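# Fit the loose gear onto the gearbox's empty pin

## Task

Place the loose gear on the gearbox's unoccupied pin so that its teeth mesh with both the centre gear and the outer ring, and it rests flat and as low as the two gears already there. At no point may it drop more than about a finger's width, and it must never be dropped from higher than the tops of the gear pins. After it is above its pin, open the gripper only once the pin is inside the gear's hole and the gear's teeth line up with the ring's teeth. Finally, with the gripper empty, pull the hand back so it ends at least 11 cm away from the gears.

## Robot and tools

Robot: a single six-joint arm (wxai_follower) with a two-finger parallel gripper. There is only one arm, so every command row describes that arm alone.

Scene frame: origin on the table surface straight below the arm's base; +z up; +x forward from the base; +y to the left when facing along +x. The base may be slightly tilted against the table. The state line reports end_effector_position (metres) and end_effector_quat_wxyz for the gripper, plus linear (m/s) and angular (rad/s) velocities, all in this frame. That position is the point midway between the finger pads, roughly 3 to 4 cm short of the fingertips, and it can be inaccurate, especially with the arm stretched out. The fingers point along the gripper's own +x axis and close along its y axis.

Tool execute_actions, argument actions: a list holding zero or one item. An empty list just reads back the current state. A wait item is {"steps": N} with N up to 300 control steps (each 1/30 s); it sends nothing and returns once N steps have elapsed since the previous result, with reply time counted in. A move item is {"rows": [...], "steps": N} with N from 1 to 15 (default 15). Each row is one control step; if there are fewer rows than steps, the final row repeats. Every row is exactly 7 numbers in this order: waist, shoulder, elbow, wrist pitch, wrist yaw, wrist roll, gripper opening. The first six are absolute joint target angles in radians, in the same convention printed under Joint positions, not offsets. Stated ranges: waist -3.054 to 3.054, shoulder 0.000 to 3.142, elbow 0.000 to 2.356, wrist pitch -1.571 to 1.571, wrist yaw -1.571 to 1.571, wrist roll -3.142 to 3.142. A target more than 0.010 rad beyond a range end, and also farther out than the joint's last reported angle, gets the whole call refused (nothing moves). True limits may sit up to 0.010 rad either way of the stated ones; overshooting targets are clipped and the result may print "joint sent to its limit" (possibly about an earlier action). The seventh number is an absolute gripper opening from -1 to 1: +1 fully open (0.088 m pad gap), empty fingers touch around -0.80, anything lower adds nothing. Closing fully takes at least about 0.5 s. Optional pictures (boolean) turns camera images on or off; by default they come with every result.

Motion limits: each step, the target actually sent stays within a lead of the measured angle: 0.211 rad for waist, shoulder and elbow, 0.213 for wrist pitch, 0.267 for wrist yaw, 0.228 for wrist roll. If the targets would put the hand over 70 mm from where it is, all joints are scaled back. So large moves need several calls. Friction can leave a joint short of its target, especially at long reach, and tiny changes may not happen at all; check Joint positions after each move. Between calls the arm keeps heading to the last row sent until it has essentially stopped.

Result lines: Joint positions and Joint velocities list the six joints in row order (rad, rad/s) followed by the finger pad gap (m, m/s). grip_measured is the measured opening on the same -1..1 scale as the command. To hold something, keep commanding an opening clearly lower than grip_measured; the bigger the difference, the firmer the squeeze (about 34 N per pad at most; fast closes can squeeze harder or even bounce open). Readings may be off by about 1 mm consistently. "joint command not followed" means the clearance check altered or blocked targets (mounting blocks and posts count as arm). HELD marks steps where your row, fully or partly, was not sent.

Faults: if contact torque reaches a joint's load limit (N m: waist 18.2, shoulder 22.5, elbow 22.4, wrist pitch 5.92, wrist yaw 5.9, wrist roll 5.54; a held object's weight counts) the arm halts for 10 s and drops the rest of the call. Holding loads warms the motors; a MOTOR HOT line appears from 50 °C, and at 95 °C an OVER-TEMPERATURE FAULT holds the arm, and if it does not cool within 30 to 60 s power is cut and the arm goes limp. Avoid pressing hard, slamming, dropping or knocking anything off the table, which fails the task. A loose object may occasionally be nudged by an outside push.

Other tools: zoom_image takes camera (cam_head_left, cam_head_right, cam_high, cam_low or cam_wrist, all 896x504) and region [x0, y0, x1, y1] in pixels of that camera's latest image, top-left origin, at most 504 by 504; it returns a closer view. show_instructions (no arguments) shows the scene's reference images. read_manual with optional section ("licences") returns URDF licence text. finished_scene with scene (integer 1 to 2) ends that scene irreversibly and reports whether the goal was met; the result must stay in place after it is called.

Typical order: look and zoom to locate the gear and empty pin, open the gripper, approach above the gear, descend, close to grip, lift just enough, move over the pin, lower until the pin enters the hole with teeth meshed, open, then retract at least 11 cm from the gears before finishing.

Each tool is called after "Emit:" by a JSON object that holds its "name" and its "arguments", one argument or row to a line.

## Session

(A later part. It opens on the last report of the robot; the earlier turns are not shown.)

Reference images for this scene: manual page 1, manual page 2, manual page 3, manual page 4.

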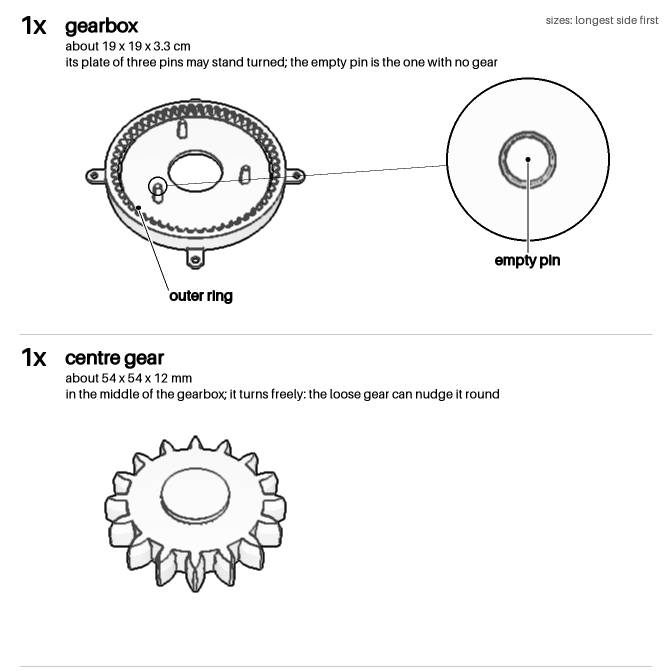

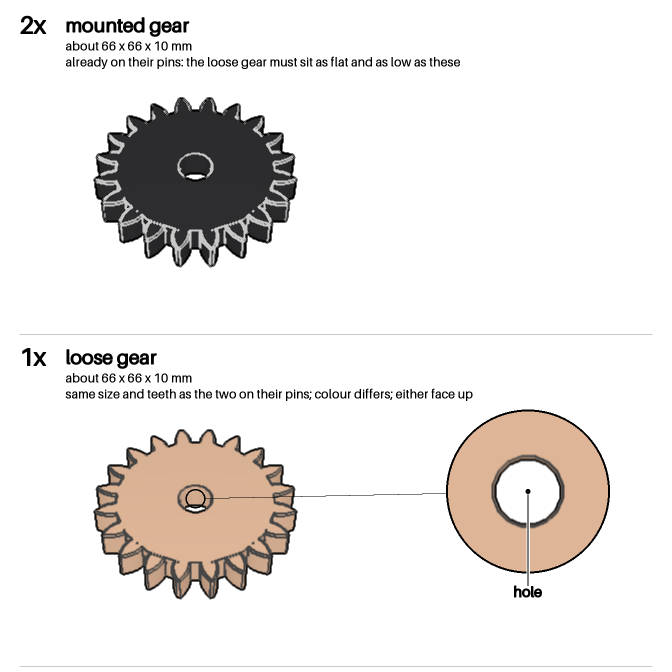

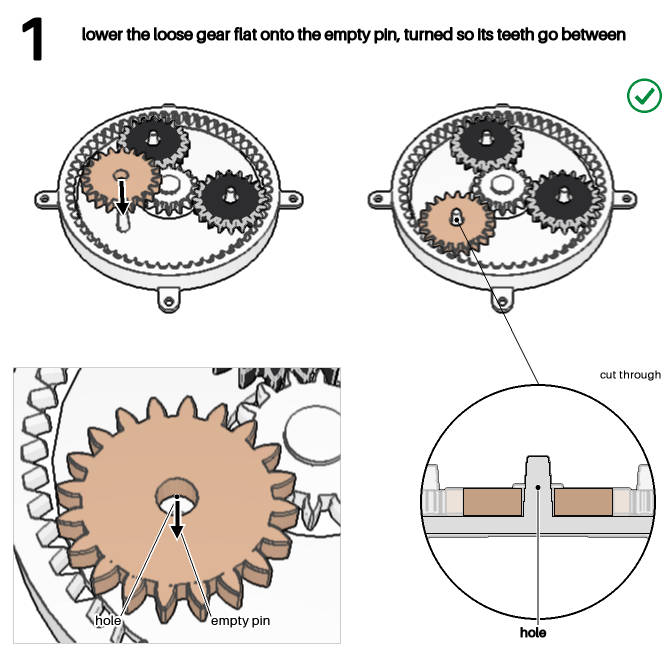

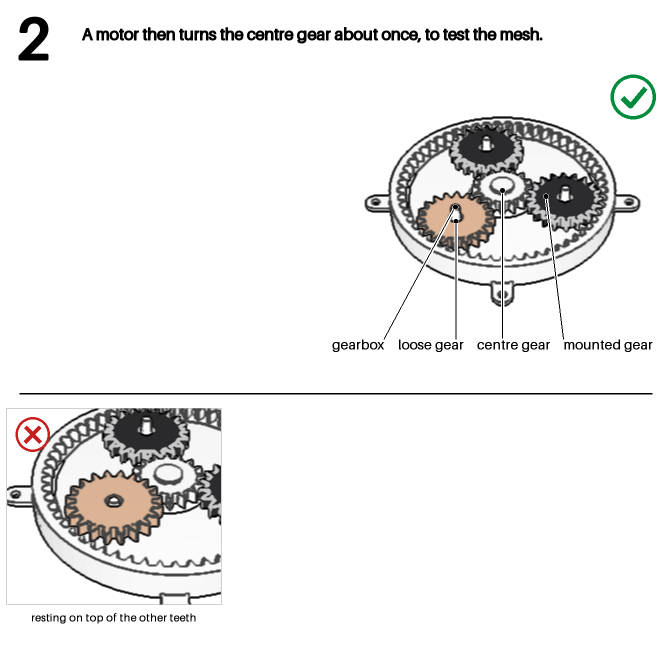

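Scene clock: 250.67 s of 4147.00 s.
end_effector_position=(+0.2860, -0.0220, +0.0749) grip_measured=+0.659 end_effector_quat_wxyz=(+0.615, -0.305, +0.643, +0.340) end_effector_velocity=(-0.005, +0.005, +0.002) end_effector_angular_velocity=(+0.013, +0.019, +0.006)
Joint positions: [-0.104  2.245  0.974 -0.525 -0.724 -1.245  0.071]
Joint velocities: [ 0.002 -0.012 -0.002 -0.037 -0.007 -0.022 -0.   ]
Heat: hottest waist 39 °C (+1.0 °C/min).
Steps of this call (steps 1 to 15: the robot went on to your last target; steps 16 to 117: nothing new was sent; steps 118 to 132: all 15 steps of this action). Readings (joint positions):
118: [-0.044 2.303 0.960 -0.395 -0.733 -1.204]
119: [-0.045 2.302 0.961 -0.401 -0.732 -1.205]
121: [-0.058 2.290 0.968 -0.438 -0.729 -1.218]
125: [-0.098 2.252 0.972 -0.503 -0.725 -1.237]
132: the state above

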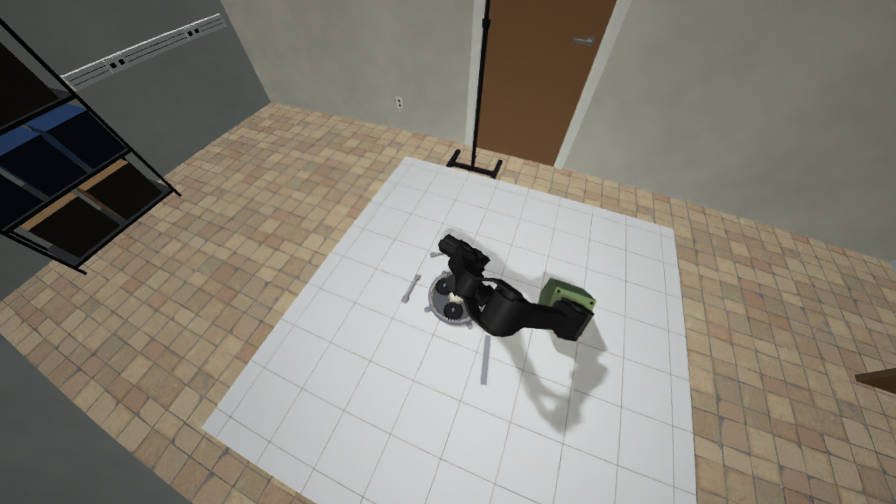

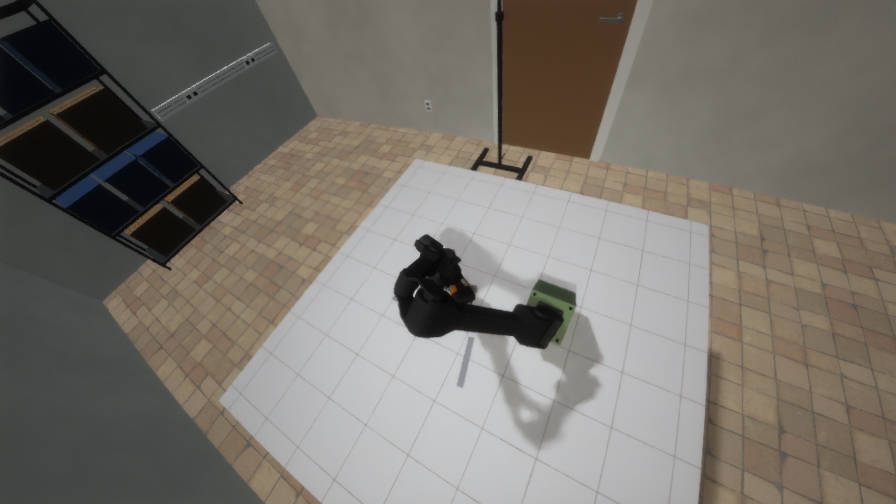

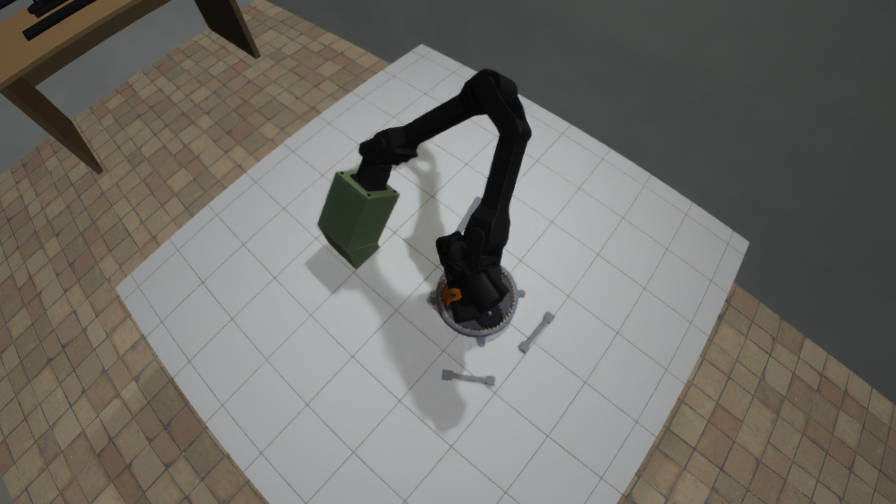

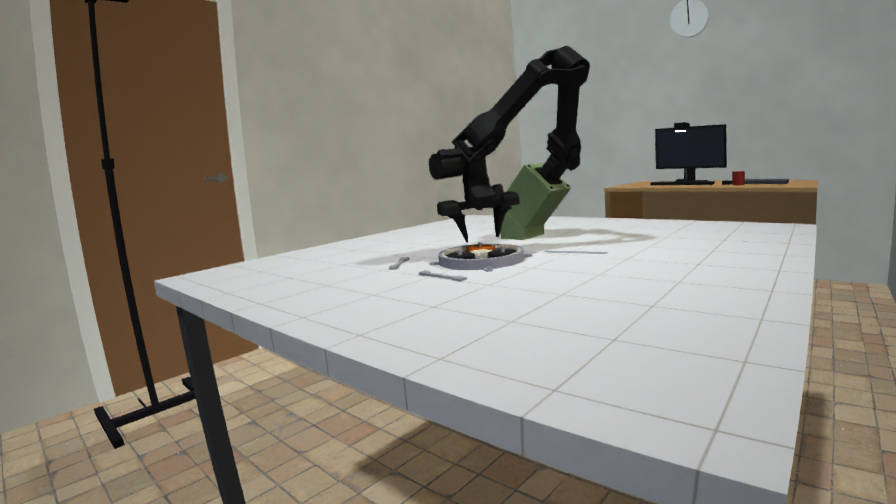

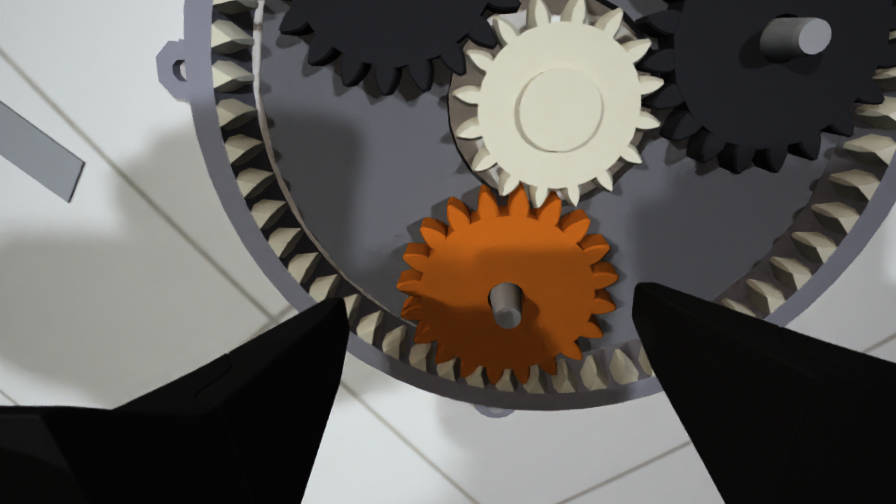

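Emit:
{"name": "execute_actions", "arguments": {
  "actions": [
    {"rows":[[-0.11,2.1,0.98,-0.57,-0.72,-1.25,1],[-0.11,2.0,0.95,-0.55,-0.7,-1.2,1],[-0.11,1.9,0.92,-0.53,-0.68,-1.1,1],[-0.1,1.8,0.9,-0.52,-0.65,-1.0,1],[-0.1,1.6,0.85,-0.5,-0.6,-0.9,1]],"steps":15}
  ]
}}

Emit:
{"name": "execute_actions", "arguments": {
  "actions": [
    {"rows":[[-0.1,1.3,0.85,-0.5,-0.6,-0.9,1]],"steps":15}
  ]
}}

Scene clock: 257.97 s of 4147.00 s.
end_effector_position=(+0.3227, +0.0552, +0.1906) grip_measured=+0.980 end_effector_quat_wxyz=(+0.701, -0.415, +0.537, +0.221) end_effector_velocity=(+0.019, +0.074, +0.096) end_effector_angular_velocity=(-0.076, -0.316, +0.165)
Joint positions: [-0.102  1.639  0.865 -0.498 -0.61  -0.916  0.087]
Joint velocities: [-0.002 -0.427  0.002 -0.022  0.037  0.095  0.002]
Heat: hottest waist 40 °C (+1.0 °C/min).
Steps of this call (steps 1 to 15: the robot went on to your last target; steps 16 to 204: nothing new was sent; steps 205 to 219: all 15 steps of this action). Readings (joint positions):
205: [-0.105 2.228 0.974 -0.533 -0.721 -1.246]
206: [-0.105 2.199 0.967 -0.543 -0.714 -1.241]
208: [-0.105 2.105 0.942 -0.539 -0.697 -1.166]
212: [-0.104 1.900 0.890 -0.514 -0.634 -0.990]
219: the state above

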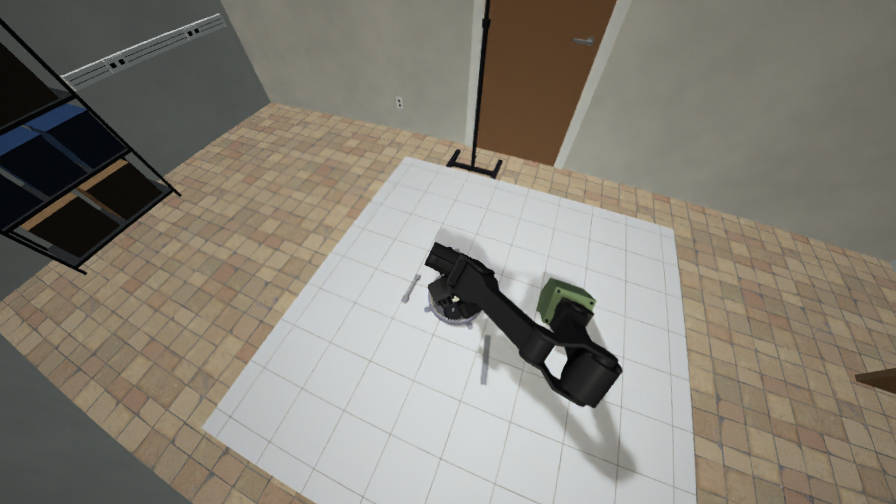

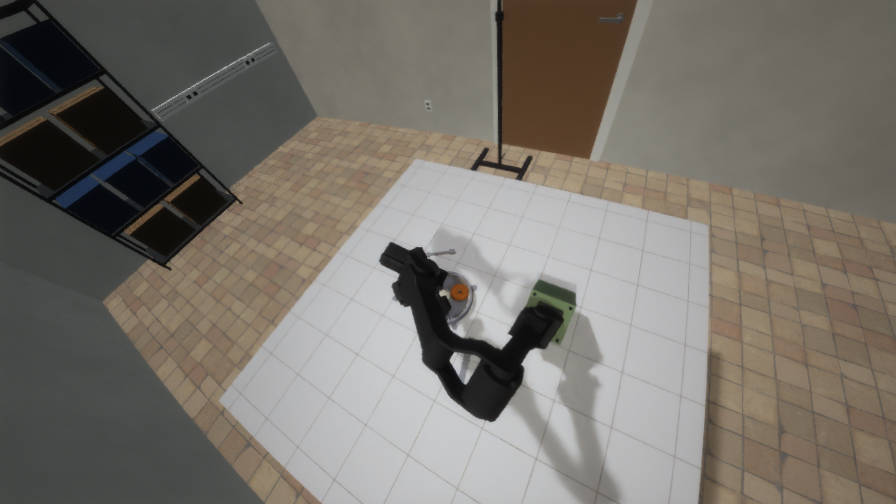

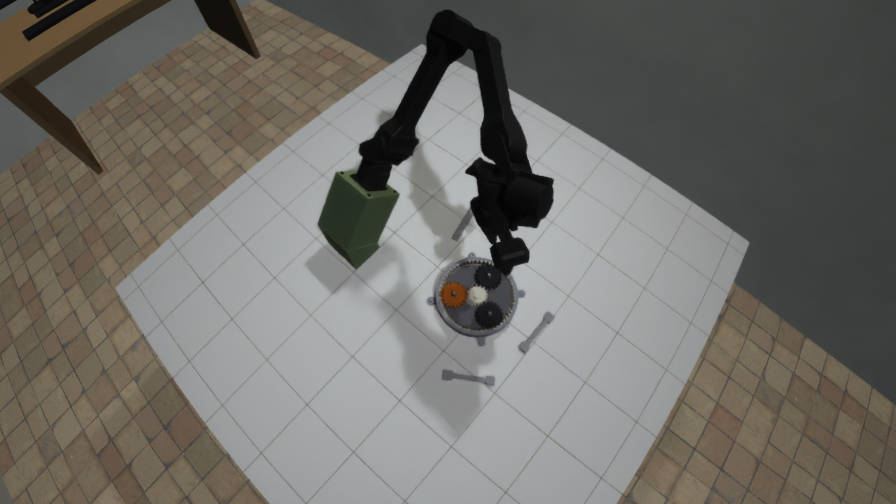

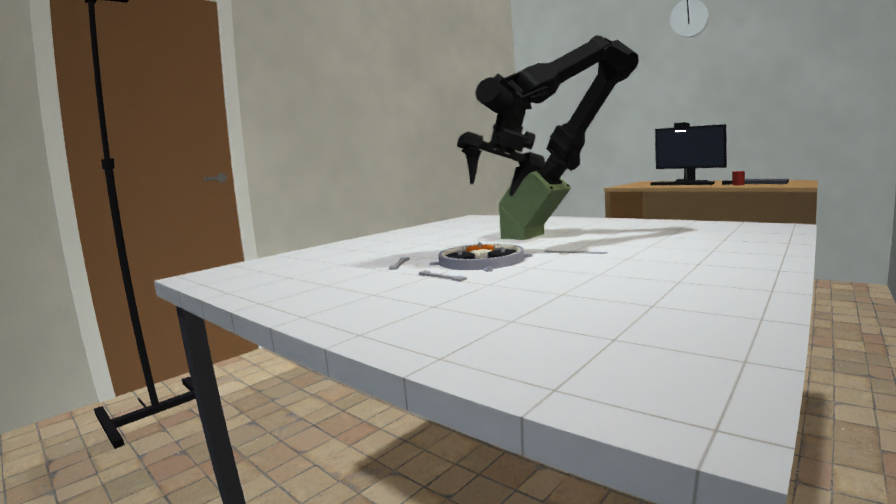

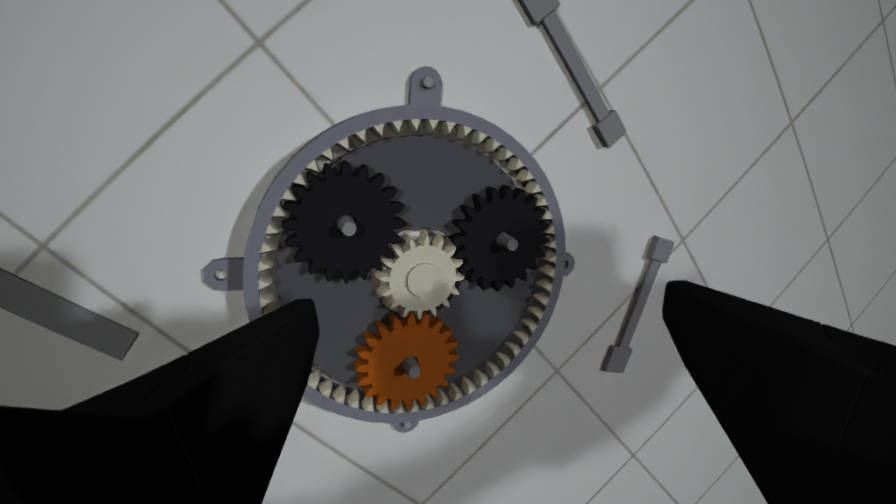

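Scene clock: 258.47 s of 4147.00 s.
end_effector_position=(+0.3219, +0.1148, +0.2587) grip_measured=+0.984 end_effector_quat_wxyz=(+0.721, -0.508, +0.417, +0.222) end_effector_velocity=(-0.005, +0.010, +0.011) end_effector_angular_velocity=(-0.006, -0.036, +0.035)
Joint positions: [-0.101  1.314  0.853 -0.499 -0.6   -0.905  0.087]
Joint velocities: [-0.007 -0.061 -0.007 -0.007 -0.007 -0.007 -0.   ]
Heat: hottest waist 39 °C (+0.0 °C/min).
Steps of this call (steps 1 to 15: all 15 steps of this action). Readings (joint positions):
1: [-0.102 1.611 0.863 -0.498 -0.606 -0.912]
2: [-0.102 1.575 0.855 -0.504 -0.600 -0.910]
4: [-0.101 1.480 0.847 -0.505 -0.600 -0.908]
8: [-0.101 1.341 0.853 -0.497 -0.600 -0.906]
15: the state above

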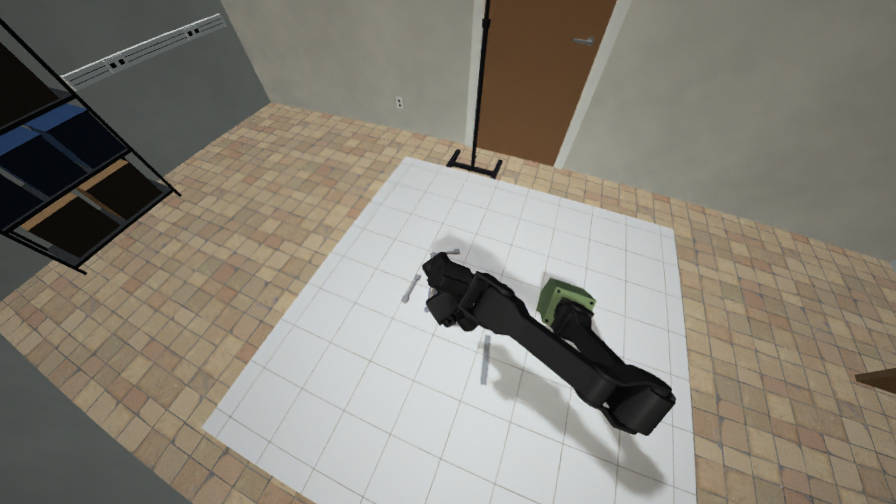

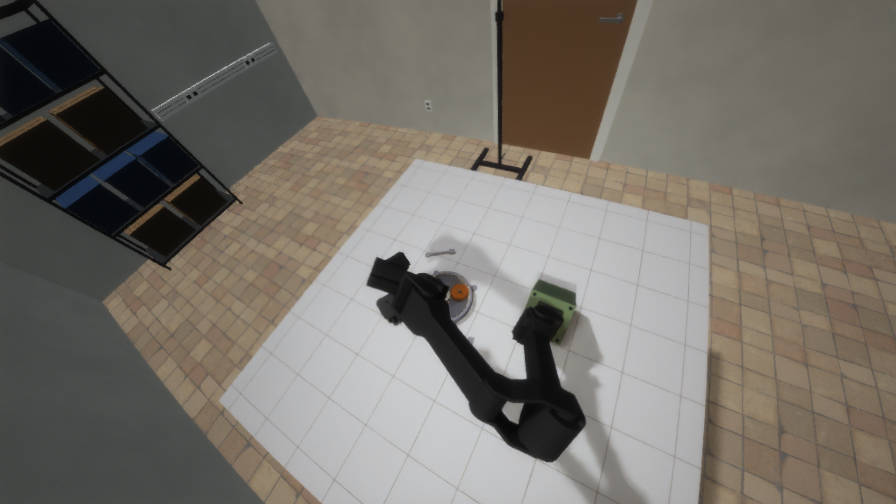

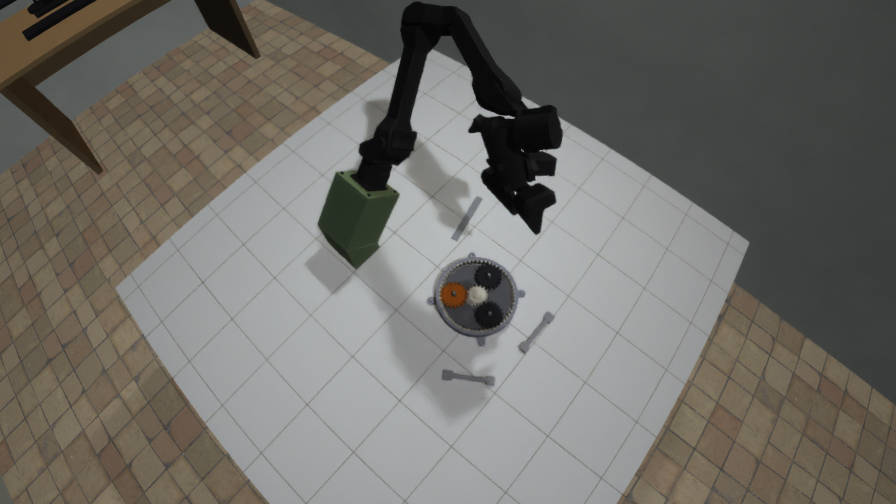

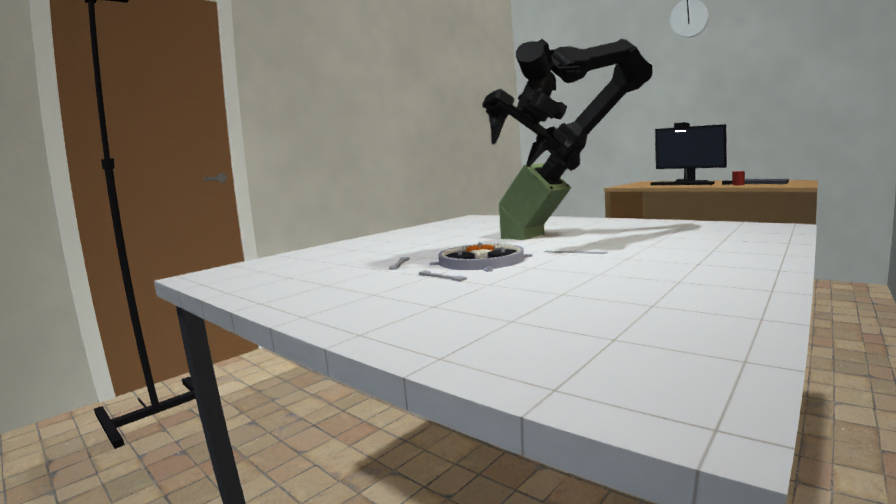

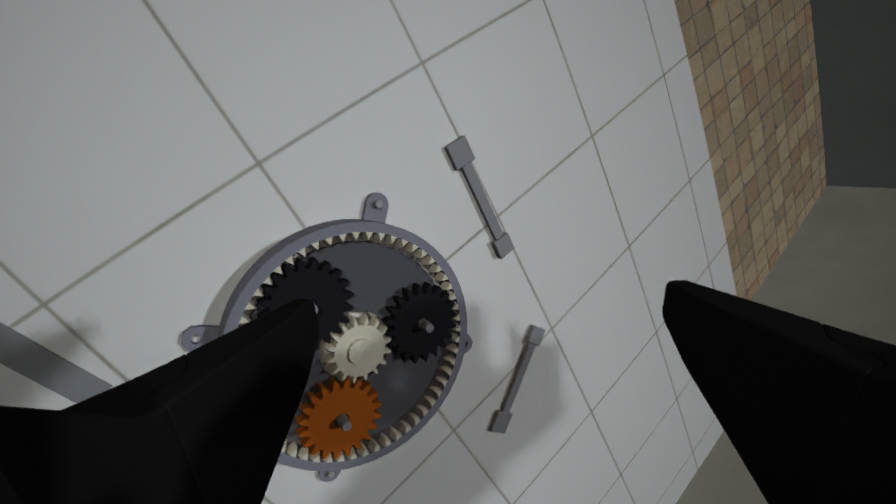

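Emit:
{"name": "finished_scene", "arguments": {
  "scene": 2
}}

The scene is finished: the task was done.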